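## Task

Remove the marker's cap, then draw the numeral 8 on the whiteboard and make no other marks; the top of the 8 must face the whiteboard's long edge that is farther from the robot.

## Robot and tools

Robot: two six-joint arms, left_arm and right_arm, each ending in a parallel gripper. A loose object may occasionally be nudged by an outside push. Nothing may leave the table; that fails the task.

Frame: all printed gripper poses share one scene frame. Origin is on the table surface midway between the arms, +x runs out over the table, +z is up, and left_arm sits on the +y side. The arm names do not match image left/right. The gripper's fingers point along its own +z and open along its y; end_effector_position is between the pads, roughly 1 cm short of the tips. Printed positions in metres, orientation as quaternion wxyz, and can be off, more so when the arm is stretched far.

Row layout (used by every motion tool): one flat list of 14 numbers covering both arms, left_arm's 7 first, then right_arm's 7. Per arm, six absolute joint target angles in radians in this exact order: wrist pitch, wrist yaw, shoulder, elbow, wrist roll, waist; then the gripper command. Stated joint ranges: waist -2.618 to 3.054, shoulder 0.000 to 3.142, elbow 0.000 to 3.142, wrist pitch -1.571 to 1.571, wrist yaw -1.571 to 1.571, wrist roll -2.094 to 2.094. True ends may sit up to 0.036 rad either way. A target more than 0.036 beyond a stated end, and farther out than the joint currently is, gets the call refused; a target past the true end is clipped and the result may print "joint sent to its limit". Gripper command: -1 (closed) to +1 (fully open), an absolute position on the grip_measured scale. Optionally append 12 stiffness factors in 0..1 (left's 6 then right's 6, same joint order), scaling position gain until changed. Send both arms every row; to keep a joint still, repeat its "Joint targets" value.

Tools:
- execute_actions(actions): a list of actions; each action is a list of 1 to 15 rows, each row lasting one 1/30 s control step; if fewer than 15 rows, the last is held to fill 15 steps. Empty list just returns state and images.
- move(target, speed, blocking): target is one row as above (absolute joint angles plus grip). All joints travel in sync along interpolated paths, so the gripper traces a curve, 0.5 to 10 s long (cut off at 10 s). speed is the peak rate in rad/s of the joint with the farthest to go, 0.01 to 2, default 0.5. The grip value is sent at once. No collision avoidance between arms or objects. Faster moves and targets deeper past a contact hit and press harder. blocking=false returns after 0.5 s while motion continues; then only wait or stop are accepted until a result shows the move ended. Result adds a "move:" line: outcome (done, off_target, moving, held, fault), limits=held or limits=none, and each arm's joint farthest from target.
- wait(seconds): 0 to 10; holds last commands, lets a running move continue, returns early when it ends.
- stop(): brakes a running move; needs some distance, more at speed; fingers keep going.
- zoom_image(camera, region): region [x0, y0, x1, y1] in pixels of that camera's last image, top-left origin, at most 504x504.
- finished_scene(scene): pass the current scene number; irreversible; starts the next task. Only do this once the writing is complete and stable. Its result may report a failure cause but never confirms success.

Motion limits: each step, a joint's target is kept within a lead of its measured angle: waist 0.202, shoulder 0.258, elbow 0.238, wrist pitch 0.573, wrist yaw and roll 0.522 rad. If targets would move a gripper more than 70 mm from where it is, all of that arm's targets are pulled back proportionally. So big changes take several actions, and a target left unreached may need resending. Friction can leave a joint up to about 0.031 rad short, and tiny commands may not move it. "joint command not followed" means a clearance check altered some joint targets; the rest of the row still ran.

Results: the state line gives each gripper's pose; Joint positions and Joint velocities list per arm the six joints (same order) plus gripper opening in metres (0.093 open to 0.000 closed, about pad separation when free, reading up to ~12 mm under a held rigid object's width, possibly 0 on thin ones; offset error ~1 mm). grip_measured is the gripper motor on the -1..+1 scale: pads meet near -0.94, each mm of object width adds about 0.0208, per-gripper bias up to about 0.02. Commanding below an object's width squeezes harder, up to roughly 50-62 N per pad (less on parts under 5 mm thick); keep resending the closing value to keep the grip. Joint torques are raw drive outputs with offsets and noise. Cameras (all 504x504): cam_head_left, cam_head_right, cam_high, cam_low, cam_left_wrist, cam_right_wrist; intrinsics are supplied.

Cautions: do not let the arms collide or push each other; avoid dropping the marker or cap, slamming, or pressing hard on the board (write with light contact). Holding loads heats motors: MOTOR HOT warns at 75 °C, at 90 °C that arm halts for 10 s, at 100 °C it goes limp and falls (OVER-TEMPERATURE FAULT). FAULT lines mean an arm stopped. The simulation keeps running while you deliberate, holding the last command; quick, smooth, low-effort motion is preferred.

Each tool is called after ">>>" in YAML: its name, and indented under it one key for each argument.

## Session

>>> execute_actions:
  actions: []

Scene clock: 0.00 s.
left_arm: end_effector_position=(+0.1272, +0.7157, +0.3534) grip_measured=+1.000 end_effector_quat_wxyz=(+0.500, +0.187, +0.642, +0.550) | right_arm: end_effector_position=(+0.3656, -0.4233, +0.4091) grip_measured=+1.000 end_effector_quat_wxyz=(+0.712, +0.044, +0.699, -0.056)
Joint names: [wrist pitch, wrist yaw, shoulder, elbow, wrist roll, waist]
Joint positions: left_arm=[0.657 1.083 1.269 0.841 0.912 1.511 0.093] | right_arm=[ 0.005  0.01   1.038  1.053 -0.016  0.005  0.093]
Joint velocities: left_arm=[-0.037  0.007 -0.012 -0.012  0.037 -0.007  0.   ] | right_arm=[-0.037  0.022  0.007 -0.002 -0.037 -0.012 -0.   ]
Joint torques (N m, as the arm reports them, + toward a larger angle): no reading
Motor temperatures (°C, as the motors report them): left_arm=[32 25 29 26 27 24] | right_arm=[29 25 30 28 25 26]
Joint targets: left_arm=[0.657 1.083 1.269 0.841 0.912 1.511] | right_arm=[0.005 0.010 1.038 1.053 -0.016 0.005]
Joint stiffness scale: left_arm=[1. 1. 1. 1. 1. 1.] | right_arm=[1. 1. 1. 1. 1. 1.]

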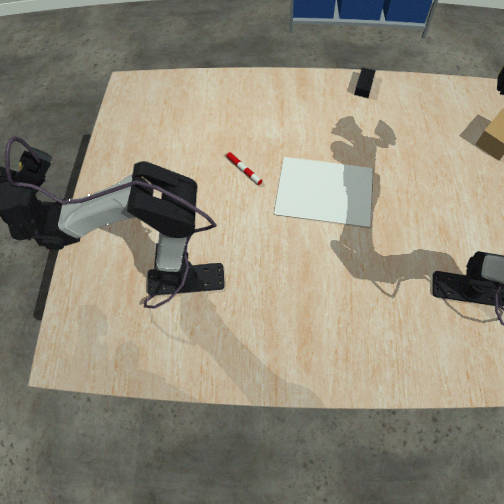

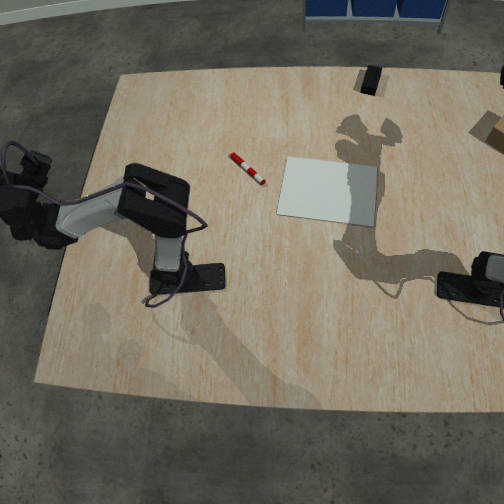

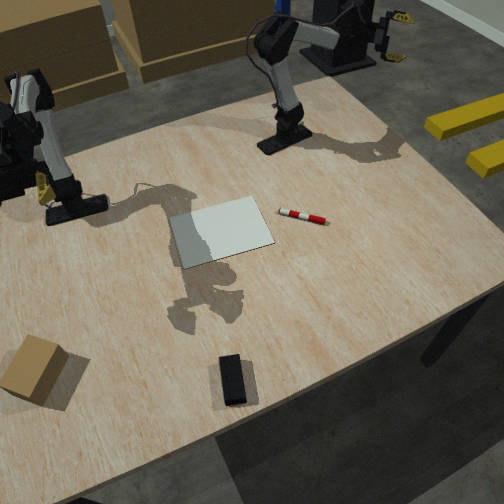

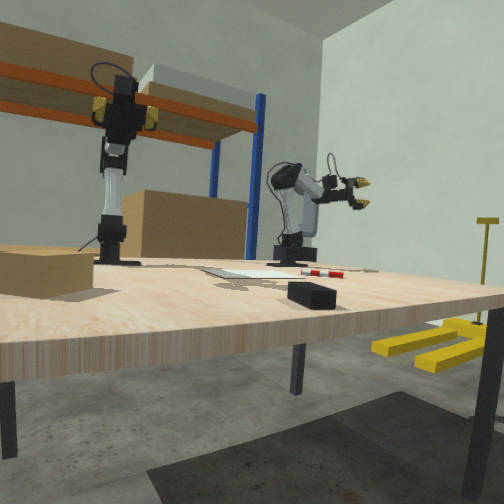

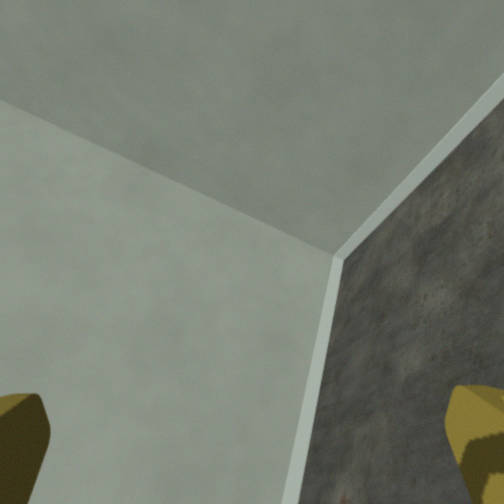

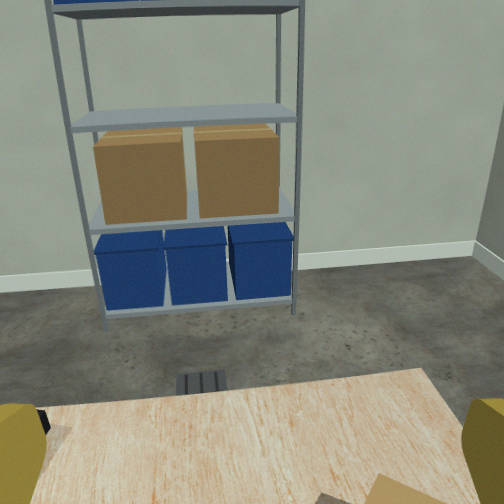

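>>> move:
  target: [-1.235,0,1.95,1.6,1.93,-0.574,1, 0.805,0,1.095,0.265,0,1.222,1]
  speed: 1.1

Scene clock: 12.57 s.
left_arm: end_effector_position=(+0.3298, +0.2083, +0.0900) grip_measured=+1.000 end_effector_quat_wxyz=(+0.003, +0.927, +0.375, -0.007) | right_arm: end_effector_position=(+0.1652, -0.0630, +0.2150) grip_measured=+1.000 end_effector_quat_wxyz=(+0.611, -0.363, +0.605, +0.359)
Joint names: [wrist pitch, wrist yaw, shoulder, elbow, wrist roll, waist]
Joint positions: left_arm=[-1.223  0.015  1.932  1.581  1.925 -0.58   0.093] | right_arm=[ 0.797  0.002  1.082  0.289 -0.01   1.209  0.093]
Joint velocities: left_arm=[-0.037 -0.037  0.007  0.012 -0.051 -0.007  0.   ] | right_arm=[-0.022 -0.007  0.027  0.002 -0.037 -0.012 -0.   ]
Joint torques (N m, as the arm reports them, + toward a larger angle): left_arm=[ 0.23 -0.08 -7.93  8.7   0.    0.21] | right_arm=[ 2.46 -0.04 -1.58  5.44  0.16  0.49]
Motor temperatures (°C, as the motors report them): left_arm=[33 25 30 28 27 24] | right_arm=[33 25 30 30 25 26]
Joint targets: left_arm=[-1.235 0.000 1.950 1.600 1.930 -0.574] | right_arm=[0.805 0.000 1.095 0.265 -0.000 1.222]
Joint stiffness scale: left_arm=[1. 1. 1. 1. 1. 1.] | right_arm=[1. 1. 1. 1. 1. 1.]
move: off_target (right_arm); limits=none; left_arm: farthest joint: the elbow, 0.019 radians from its target (0.759 radians at the start); right_arm: farthest joint: the elbow, 0.024 radians from its target (0.788 radians at the start)

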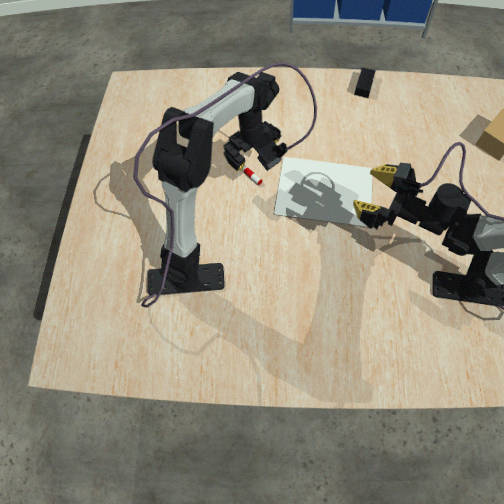

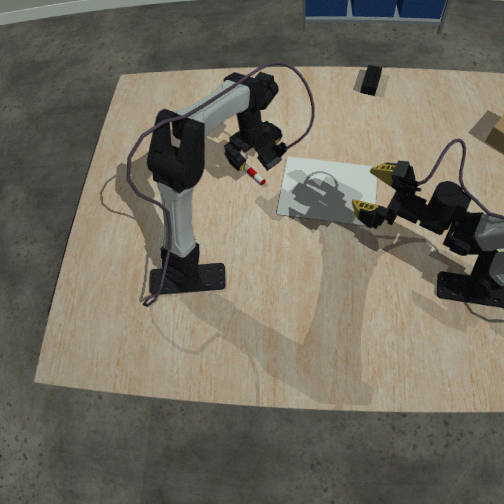

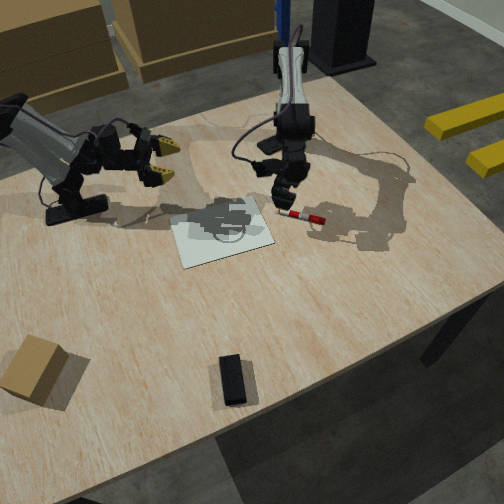

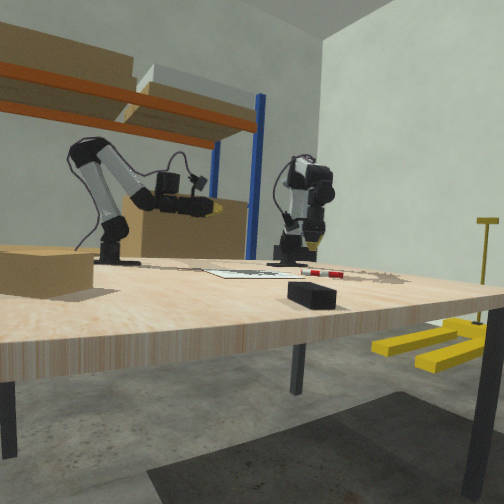

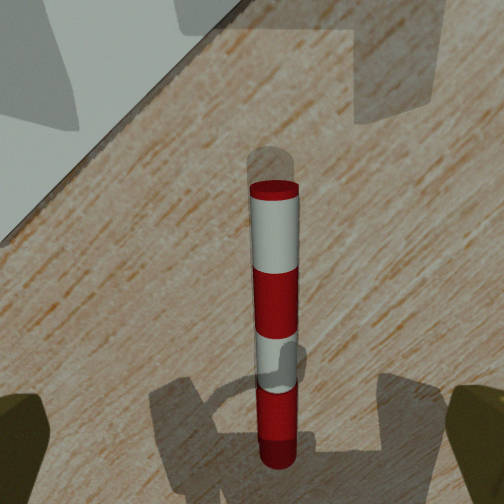

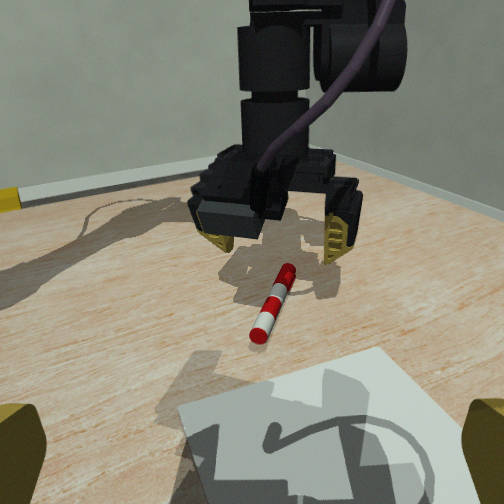

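>>> move:
  target: [-0.915,0,1.988,1.30,1.875,-0.55,0.3, 0.805,0,1.095,0.265,0,1.222,1]
  speed: 0.3

Scene clock: 22.17 s.
left_arm: end_effector_position=(+0.3235, +0.2203, +0.0135) grip_measured=+0.301 end_effector_quat_wxyz=(+0.002, +0.914, +0.407, -0.008) | right_arm: end_effector_position=(+0.1652, -0.0630, +0.2150) grip_measured=+1.000 end_effector_quat_wxyz=(+0.611, -0.363, +0.605, +0.359)
Joint names: [wrist pitch, wrist yaw, shoulder, elbow, wrist roll, waist]
Joint positions: left_arm=[-0.927  0.013  1.971  1.319  1.88  -0.558  0.06 ] | right_arm=[ 0.797  0.002  1.082  0.289 -0.009  1.209  0.093]
Joint velocities: left_arm=[-0.022 -0.051 -0.012  0.012  0.022 -0.007 -0.   ] | right_arm=[-0.11  -0.022 -0.012 -0.012  0.037 -0.002  0.001]
Joint torques (N m, as the arm reports them, + toward a larger angle): left_arm=[ 0.45 -0.06 -7.94  5.07 -0.08  0.31] | right_arm=[ 2.46 -0.04 -1.6   5.42  0.16  0.49]
Motor temperatures (°C, as the motors report them): left_arm=[32 25 31 29 27 24] | right_arm=[34 25 30 31 25 26]
Joint targets: left_arm=[-0.915 -0.000 1.988 1.300 1.875 -0.550] | right_arm=[0.805 -0.000 1.095 0.265 0.000 1.222]
Joint stiffness scale: left_arm=[1. 1. 1. 1. 1. 1.] | right_arm=[1. 1. 1. 1. 1. 1.]
move: off_target (right_arm); limits=none; left_arm: farthest joint: the elbow, 0.019 radians from its target (0.281 radians at the start); right_arm: farthest joint: the elbow, 0.024 radians from its target (0.024 radians at the start)

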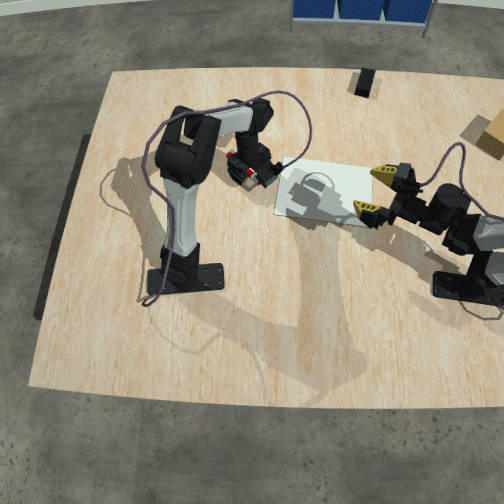

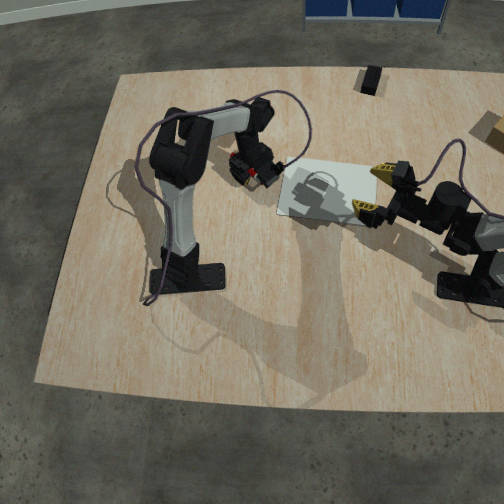

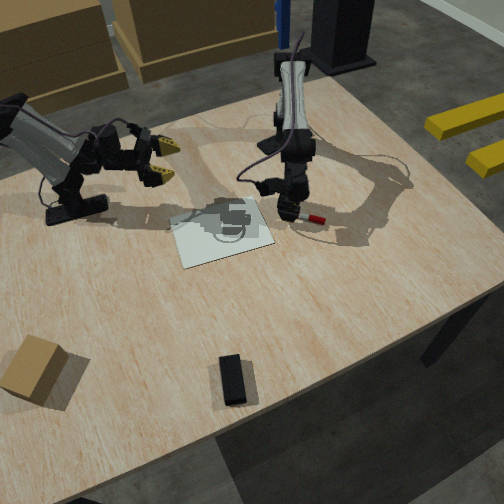

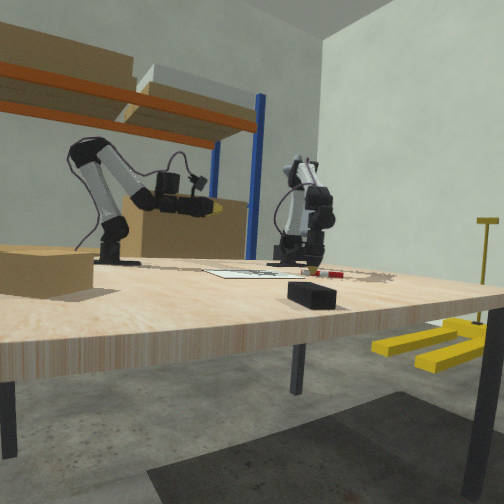

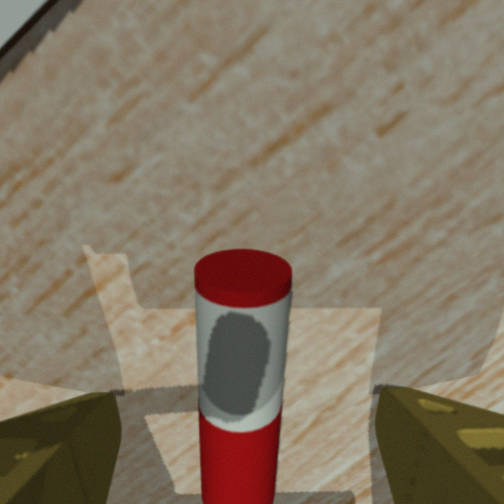

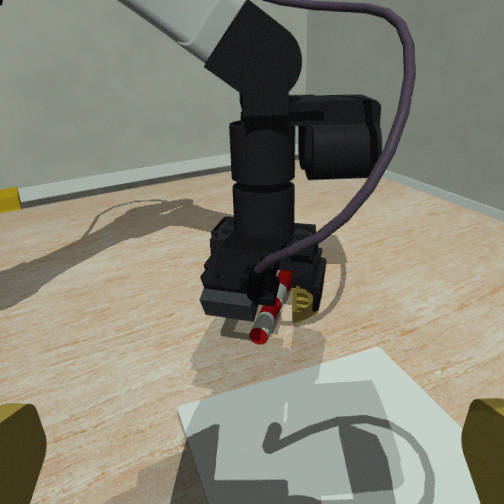

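Slightly lower, close, lift.

>>> execute_actions:
  actions:
    - [[-0.9,0,1.998,1.296,1.875,-0.55,0,0.805,0,1.095,0.265,0,1.222,1]]
    - [[-0.9,0,1.985,1.31,1.875,-0.555,-1,0.805,0,1.095,0.265,0,1.222,1]]
    - [[-0.9,0,1.98,1.315,1.875,-0.555,-1,0.805,0,1.095,0.265,0,1.222,1]]

>>> move:
  target: [-1.1,0,1.7,1.4,1.8,-0.6,-1, 0.805,0,1.095,0.265,0,1.222,1]
  speed: 0.5

>>> move:
  target: [0.595,0,1.258,0.665,0,-1.0,-1, 0.805,0,1.095,0.265,0,1.222,1]
  speed: 1.2

>>> move:
  target: [0.595,0,1.258,0.665,0,-1.215,-1, 0.805,0,1.095,0.265,0,1.222,1]
  speed: 0.5

Scene clock: 32.67 s.
left_arm: end_effector_position=(+0.3269, +0.2188, +0.0135) grip_measured=-0.740 end_effector_quat_wxyz=(+0.007, +0.914, +0.407, -0.002) | right_arm: end_effector_position=(+0.1652, -0.0630, +0.2151) grip_measured=+1.000 end_effector_quat_wxyz=(+0.611, -0.363, +0.605, +0.359)
Joint names: [wrist pitch, wrist yaw, shoulder, elbow, wrist roll, waist]
Joint positions: left_arm=[-0.911  0.013  1.971  1.319  1.879 -0.558  0.01 ] | right_arm=[ 0.797  0.002  1.082  0.289 -0.009  1.209  0.093]
Joint velocities: left_arm=[-0.051  0.007 -0.022  0.007 -0.066 -0.012  0.   ] | right_arm=[ 0.022  0.022 -0.022 -0.012 -0.051  0.002 -0.001]
Joint torques (N m, as the arm reports them, + toward a larger angle): left_arm=[ 0.46 -0.06 -8.52  6.35 -0.07 -0.11] | right_arm=[ 2.46 -0.04 -1.61  5.41  0.16  0.49]
Motor temperatures (°C, as the motors report them): left_arm=[32 25 33 29 27 24] | right_arm=[36 25 29 31 25 26]
Joint targets: left_arm=[-0.900 0.000 1.980 1.315 1.875 -0.555] | right_arm=[0.805 -0.000 1.095 0.265 -0.000 1.222]
Joint stiffness scale: left_arm=[1. 1. 1. 1. 1. 1.] | right_arm=[1. 1. 1. 1. 1. 1.]

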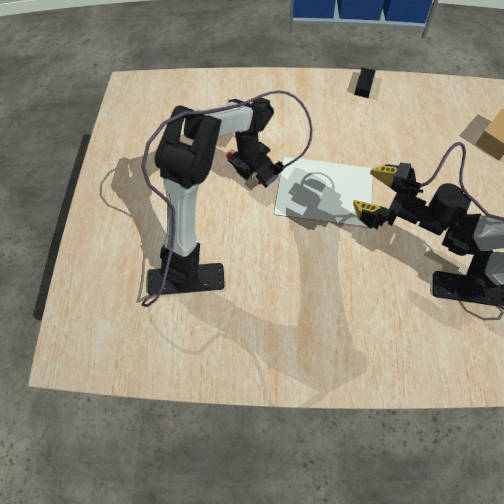

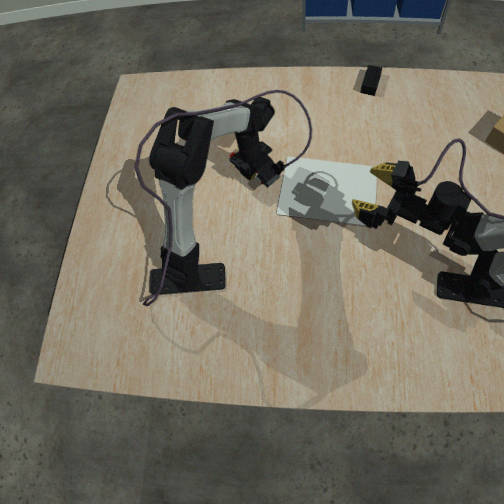

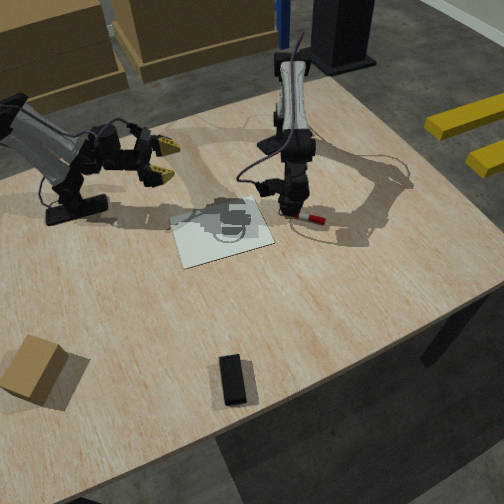

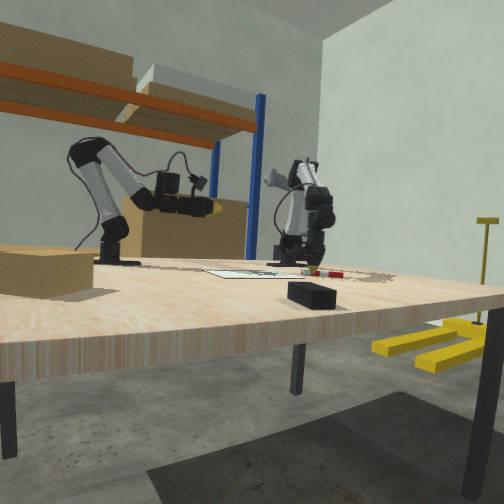

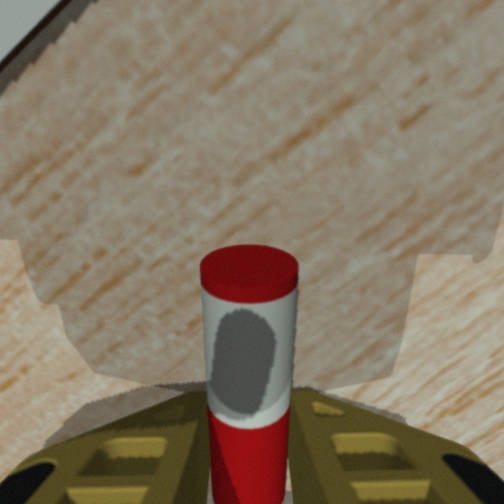

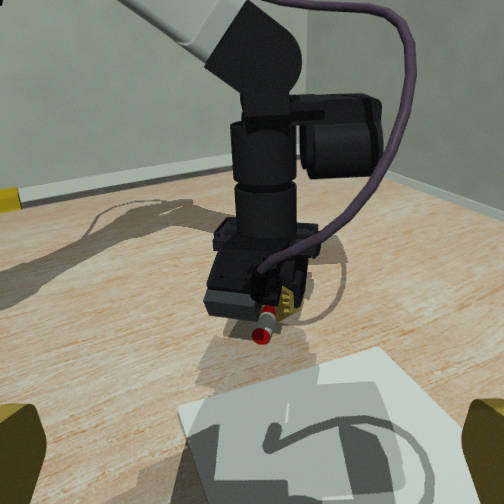

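Scene clock: 33.93 s.
left_arm: end_effector_position=(+0.3130, +0.2118, +0.1163) grip_measured=-0.740 end_effector_quat_wxyz=(+0.068, +0.902, +0.423, +0.046) | right_arm: end_effector_position=(+0.1652, -0.0630, +0.2151) grip_measured=+1.000 end_effector_quat_wxyz=(+0.611, -0.363, +0.605, +0.359)
Joint names: [wrist pitch, wrist yaw, shoulder, elbow, wrist roll, waist]
Joint positions: left_arm=[-1.088  0.013  1.705  1.387  1.805 -0.593  0.01 ] | right_arm=[ 0.797  0.002  1.082  0.289 -0.009  1.209  0.093]
Joint velocities: left_arm=[ 0.007 -0.066 -0.002  0.002  0.081  0.002 -0.001] | right_arm=[-0.037  0.022 -0.017 -0.017  0.051  0.007 -0.001]
Joint torques (N m, as the arm reports them, + toward a larger angle): left_arm=[ 0.59 -0.06 -7.94  8.57 -0.08 -0.99] | right_arm=[ 2.46 -0.04 -1.61  5.41  0.16  0.49]
Motor temperatures (°C, as the motors report them): left_arm=[32 25 33 29 27 24] | right_arm=[36 25 29 31 25 26]
Joint targets: left_arm=[-1.100 -0.000 1.700 1.400 1.800 -0.600] | right_arm=[0.805 -0.000 1.095 0.265 0.000 1.222]
Joint stiffness scale: left_arm=[1. 1. 1. 1. 1. 1.] | right_arm=[1. 1. 1. 1. 1. 1.]
move: off_target (right_arm); limits=none; left_arm: farthest joint: the elbow, 0.013 radians from its target (0.081 radians at the start); right_arm: farthest joint: the elbow, 0.024 radians from its target (0.024 radians at the start)

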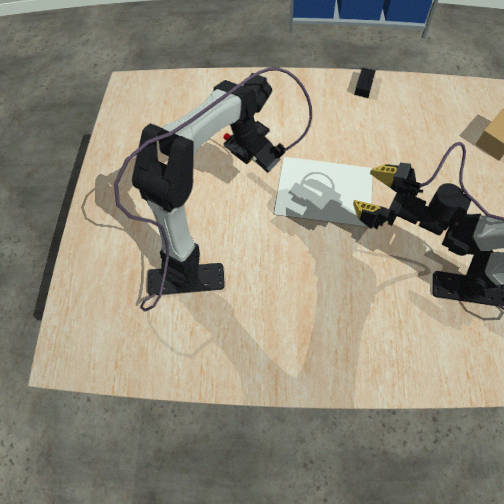

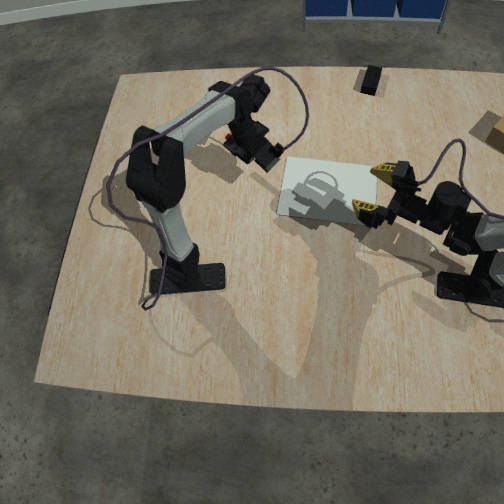

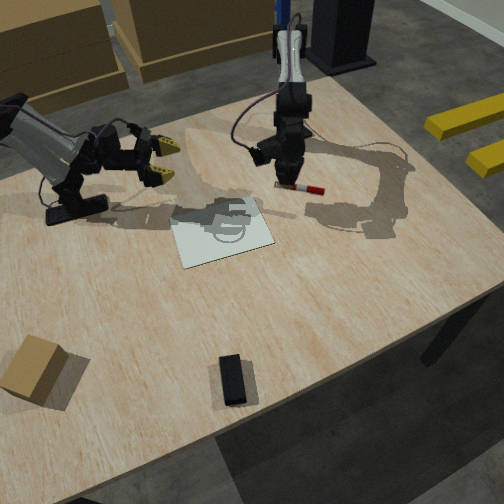

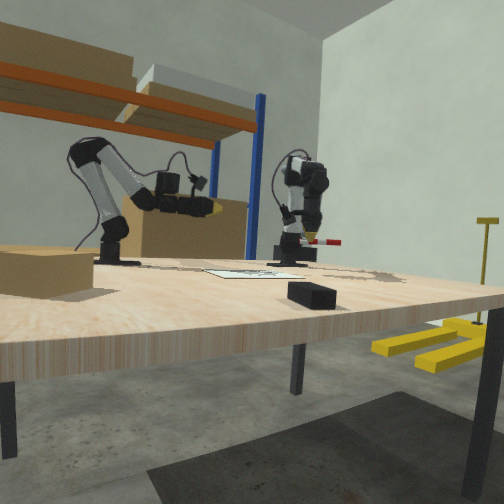

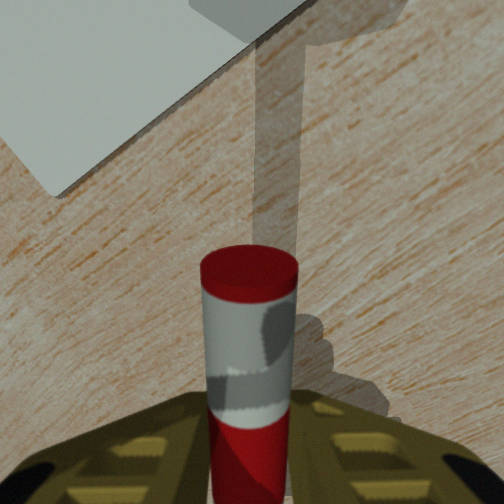

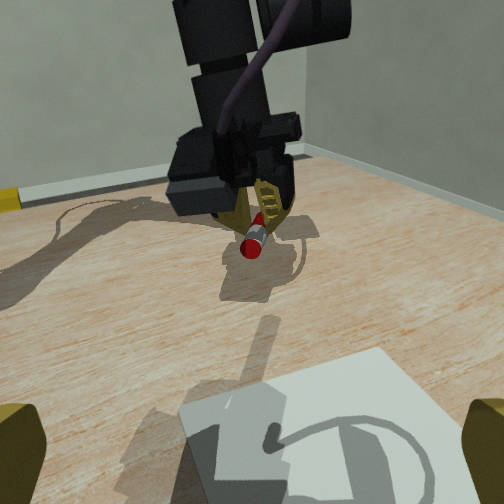

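Scene clock: 36.43 s.
left_arm: end_effector_position=(+0.2779, +0.0460, +0.2796) grip_measured=-0.739 end_effector_quat_wxyz=(+0.641, +0.300, +0.641, -0.297) | right_arm: end_effector_position=(+0.1652, -0.0630, +0.2151) grip_measured=+1.000 end_effector_quat_wxyz=(+0.611, -0.363, +0.605, +0.359)
Joint names: [wrist pitch, wrist yaw, shoulder, elbow, wrist roll, waist]
Joint positions: left_arm=[ 0.585  0.012  1.275  0.688  0.005 -0.993  0.01 ] | right_arm=[ 0.797  0.002  1.082  0.289 -0.009  1.209  0.093]
Joint velocities: left_arm=[-0.007 -0.037  0.002  0.012  0.022 -0.017 -0.001] | right_arm=[-0.007  0.037  0.012 -0.002  0.037 -0.002  0.001]
Joint torques (N m, as the arm reports them, + toward a larger angle): left_arm=[ 2.19 -0.12 -5.87  6.65 -0.08 -1.01] | right_arm=[ 2.46 -0.04 -1.6   5.41  0.16  0.48]
Motor temperatures (°C, as the motors report them): left_arm=[32 25 33 29 27 24] | right_arm=[36 25 29 31 25 26]
Joint targets: left_arm=[0.595 -0.000 1.258 0.665 -0.000 -1.000] | right_arm=[0.805 0.000 1.095 0.265 -0.000 1.222]
Joint stiffness scale: left_arm=[1. 1. 1. 1. 1. 1.] | right_arm=[1. 1. 1. 1. 1. 1.]
move: off_target (left_arm, right_arm); limits=none; left_arm: farthest joint: the elbow, 0.023 radians from its target (0.722 radians at the start); right_arm: farthest joint: the elbow, 0.024 radians from its target (0.024 radians at the start)

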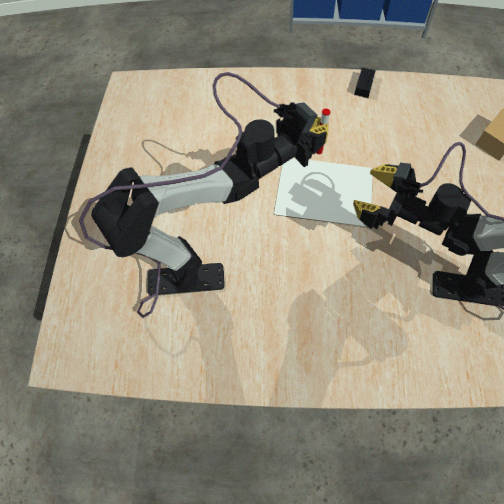

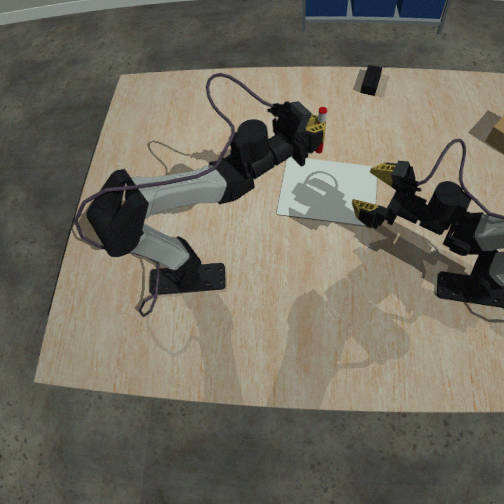

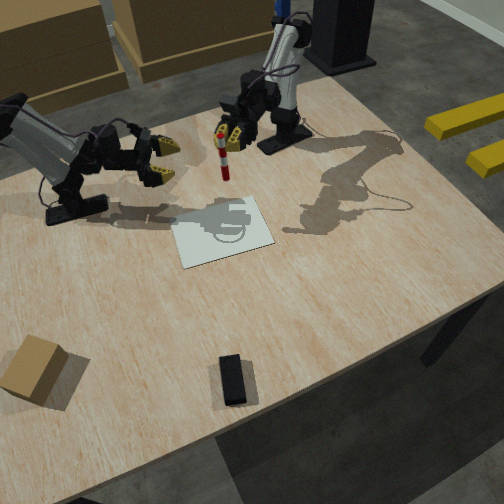

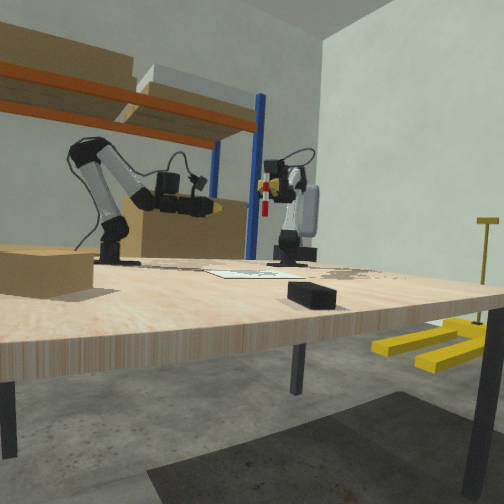

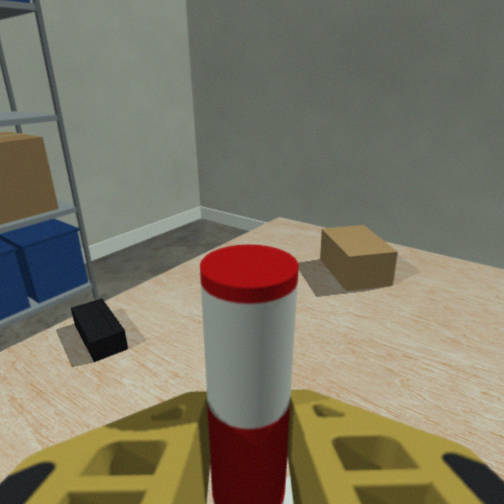

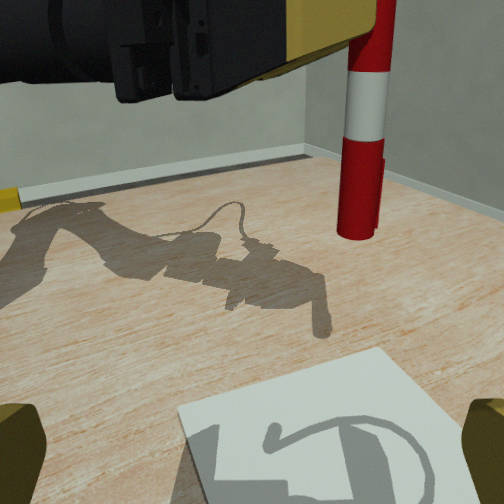

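Scene clock: 37.27 s.
left_arm: end_effector_position=(+0.2022, -0.0056, +0.2797) grip_measured=-0.739 end_effector_quat_wxyz=(+0.605, +0.368, +0.605, -0.364) | right_arm: end_effector_position=(+0.1652, -0.0630, +0.2151) grip_measured=+1.000 end_effector_quat_wxyz=(+0.611, -0.363, +0.605, +0.359)
Joint names: [wrist pitch, wrist yaw, shoulder, elbow, wrist roll, waist]
Joint positions: left_arm=[ 0.585  0.01   1.275  0.688  0.005 -1.211  0.01 ] | right_arm=[ 0.797  0.002  1.082  0.289 -0.009  1.209  0.093]
Joint velocities: left_arm=[-0.007  0.037  0.007 -0.002 -0.022 -0.007 -0.001] | right_arm=[-0.051 -0.022  0.002 -0.012 -0.022  0.022 -0.001]
Joint torques (N m, as the arm reports them, + toward a larger angle): left_arm=[ 2.21 -0.11 -5.88  6.66 -0.07 -0.77] | right_arm=[ 2.47 -0.04 -1.6   5.42  0.16  0.49]
Motor temperatures (°C, as the motors report them): left_arm=[32 25 33 29 27 24] | right_arm=[36 25 29 31 25 26]
Joint targets: left_arm=[0.595 0.000 1.258 0.665 -0.000 -1.215] | right_arm=[0.805 -0.000 1.095 0.265 0.000 1.222]
Joint stiffness scale: left_arm=[1. 1. 1. 1. 1. 1.] | right_arm=[1. 1. 1. 1. 1. 1.]
move: off_target (left_arm, right_arm); limits=none; left_arm: farthest joint: the elbow, 0.023 radians from its target (0.023 radians at the start); right_arm: farthest joint: the elbow, 0.024 radians from its target (0.024 radians at the start)

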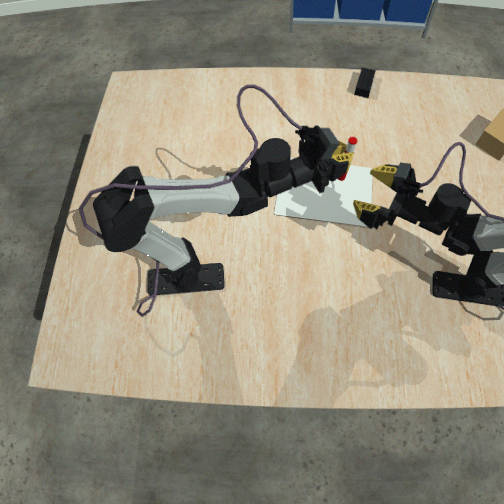

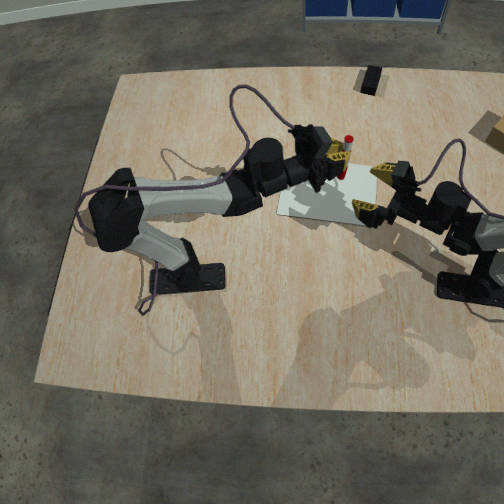

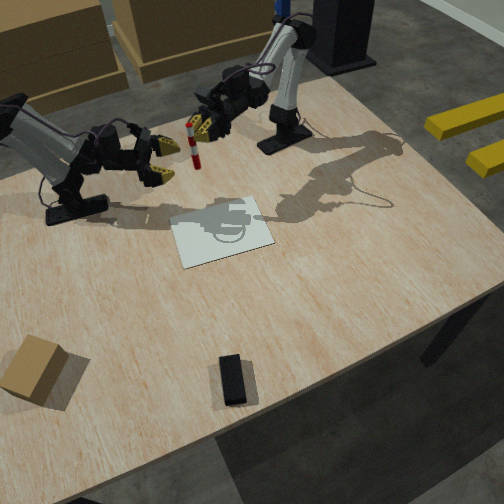

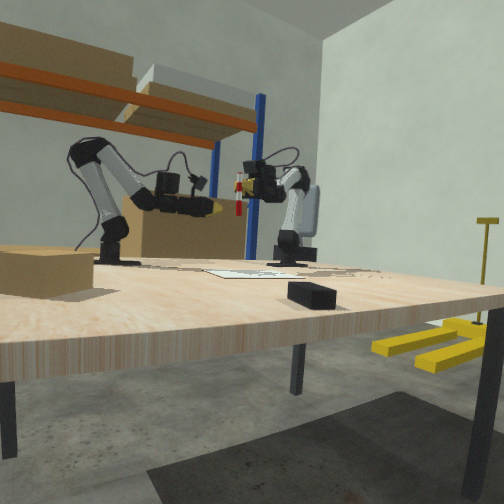

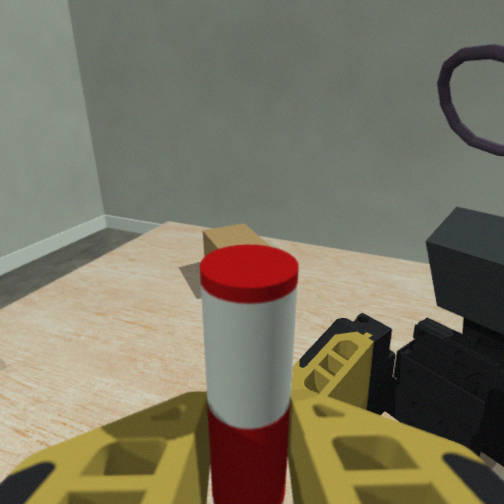

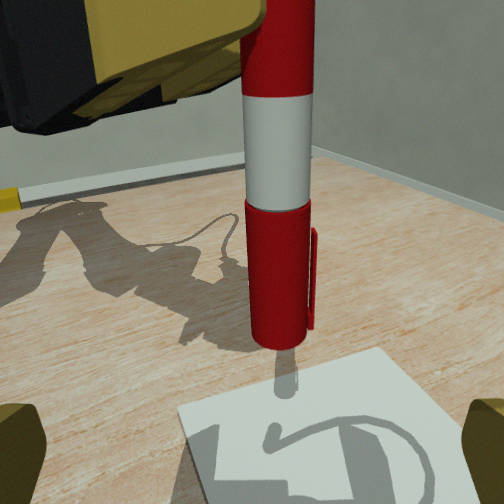

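>>> move:
  target: [0.595,0,1.258,0.665,0,-1.215,-1, 0.975,0,1.44,0.513,0,1.182,0.3]
  speed: 0.4

>>> zoom_image:
  camera: "cam_low"
  region: [170,140,330,260]

Scene clock: 45.27 s.
left_arm: end_effector_position=(+0.2022, -0.0056, +0.2797) grip_measured=-0.739 end_effector_quat_wxyz=(+0.605, +0.368, +0.605, -0.364) | right_arm: end_effector_position=(+0.2013, -0.0082, +0.2229) grip_measured=+0.302 end_effector_quat_wxyz=(+0.623, -0.353, +0.598, +0.360)
Joint names: [wrist pitch, wrist yaw, shoulder, elbow, wrist roll, waist]
Joint positions: left_arm=[ 0.585  0.01   1.275  0.688  0.005 -1.211  0.01 ] | right_arm=[ 0.967  0.002  1.426  0.495 -0.009  1.196  0.06 ]
Joint velocities: left_arm=[-0.007  0.066  0.022 -0.002  0.037 -0.002 -0.002] | right_arm=[-0.037  0.051  0.027 -0.002 -0.037 -0.012  0.001]
Joint torques (N m, as the arm reports them, + toward a larger angle): left_arm=[ 2.21 -0.1  -5.87  6.66 -0.07 -0.75] | right_arm=[ 2.45 -0.04 -3.97  7.87  0.16 -1.33]
Motor temperatures (°C, as the motors report them): left_arm=[34 25 33 29 27 24] | right_arm=[37 25 29 32 25 26]
Joint targets: left_arm=[0.595 -0.000 1.258 0.665 0.000 -1.215] | right_arm=[0.975 -0.000 1.440 0.513 -0.000 1.182]
Joint stiffness scale: left_arm=[1. 1. 1. 1. 1. 1.] | right_arm=[1. 1. 1. 1. 1. 1.]
move: off_target (left_arm); limits=none; left_arm: farthest joint: the elbow, 0.023 radians from its target (0.023 radians at the start); right_arm: farthest joint: the elbow, 0.018 radians from its target (0.224 radians at the start)

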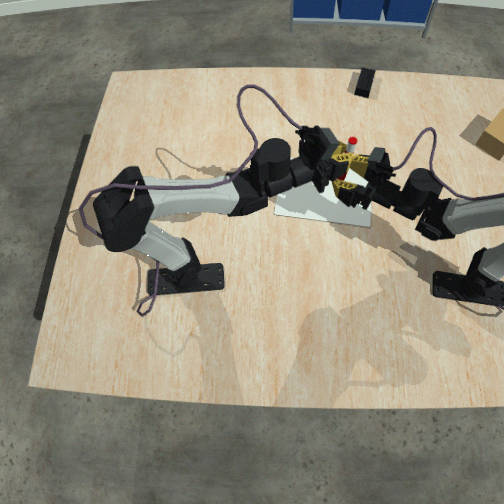

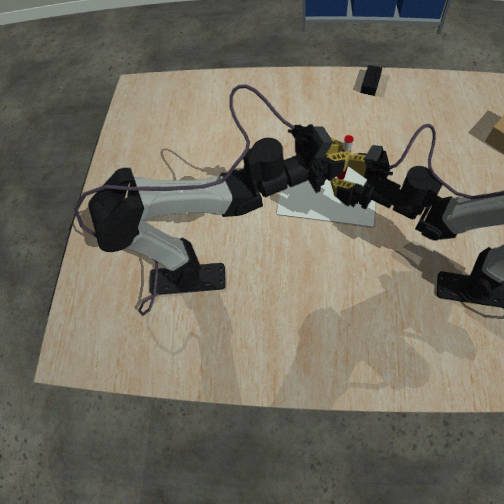

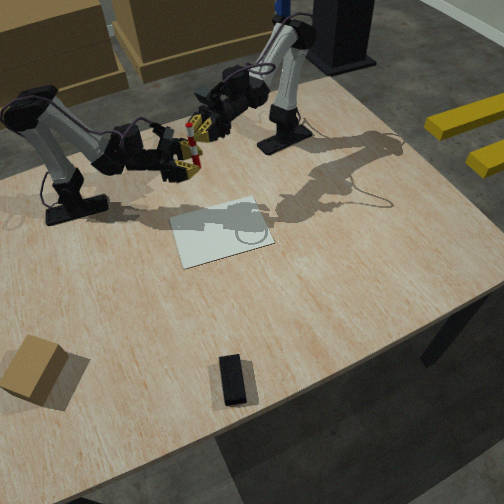

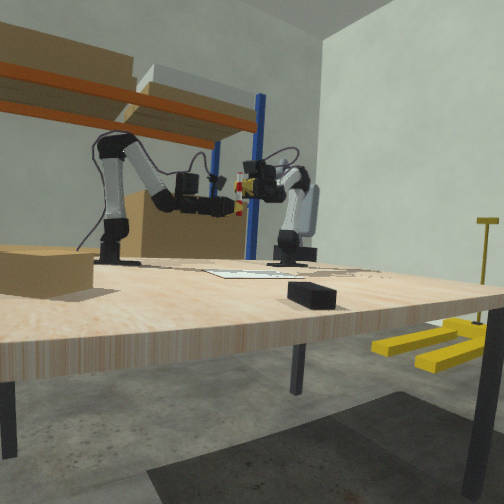

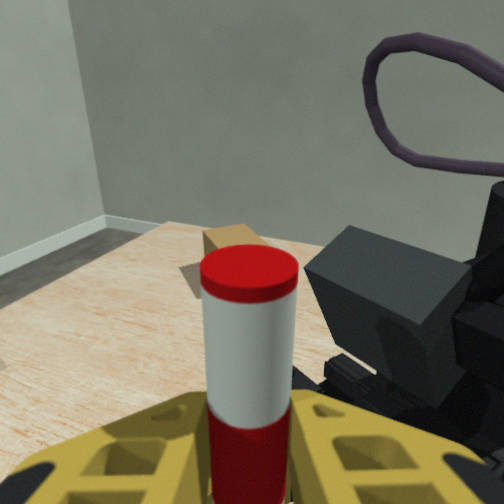

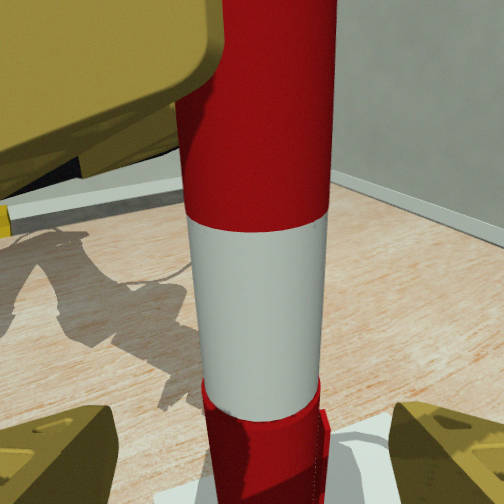

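Region (170, 140, 330, 260) of cam_low's 504x504 image, scaled by 3.150, with more detail than that image has; it fills the top 378 rows of this view, and the rest is white.

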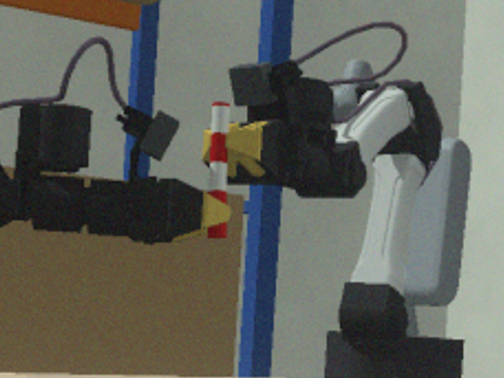

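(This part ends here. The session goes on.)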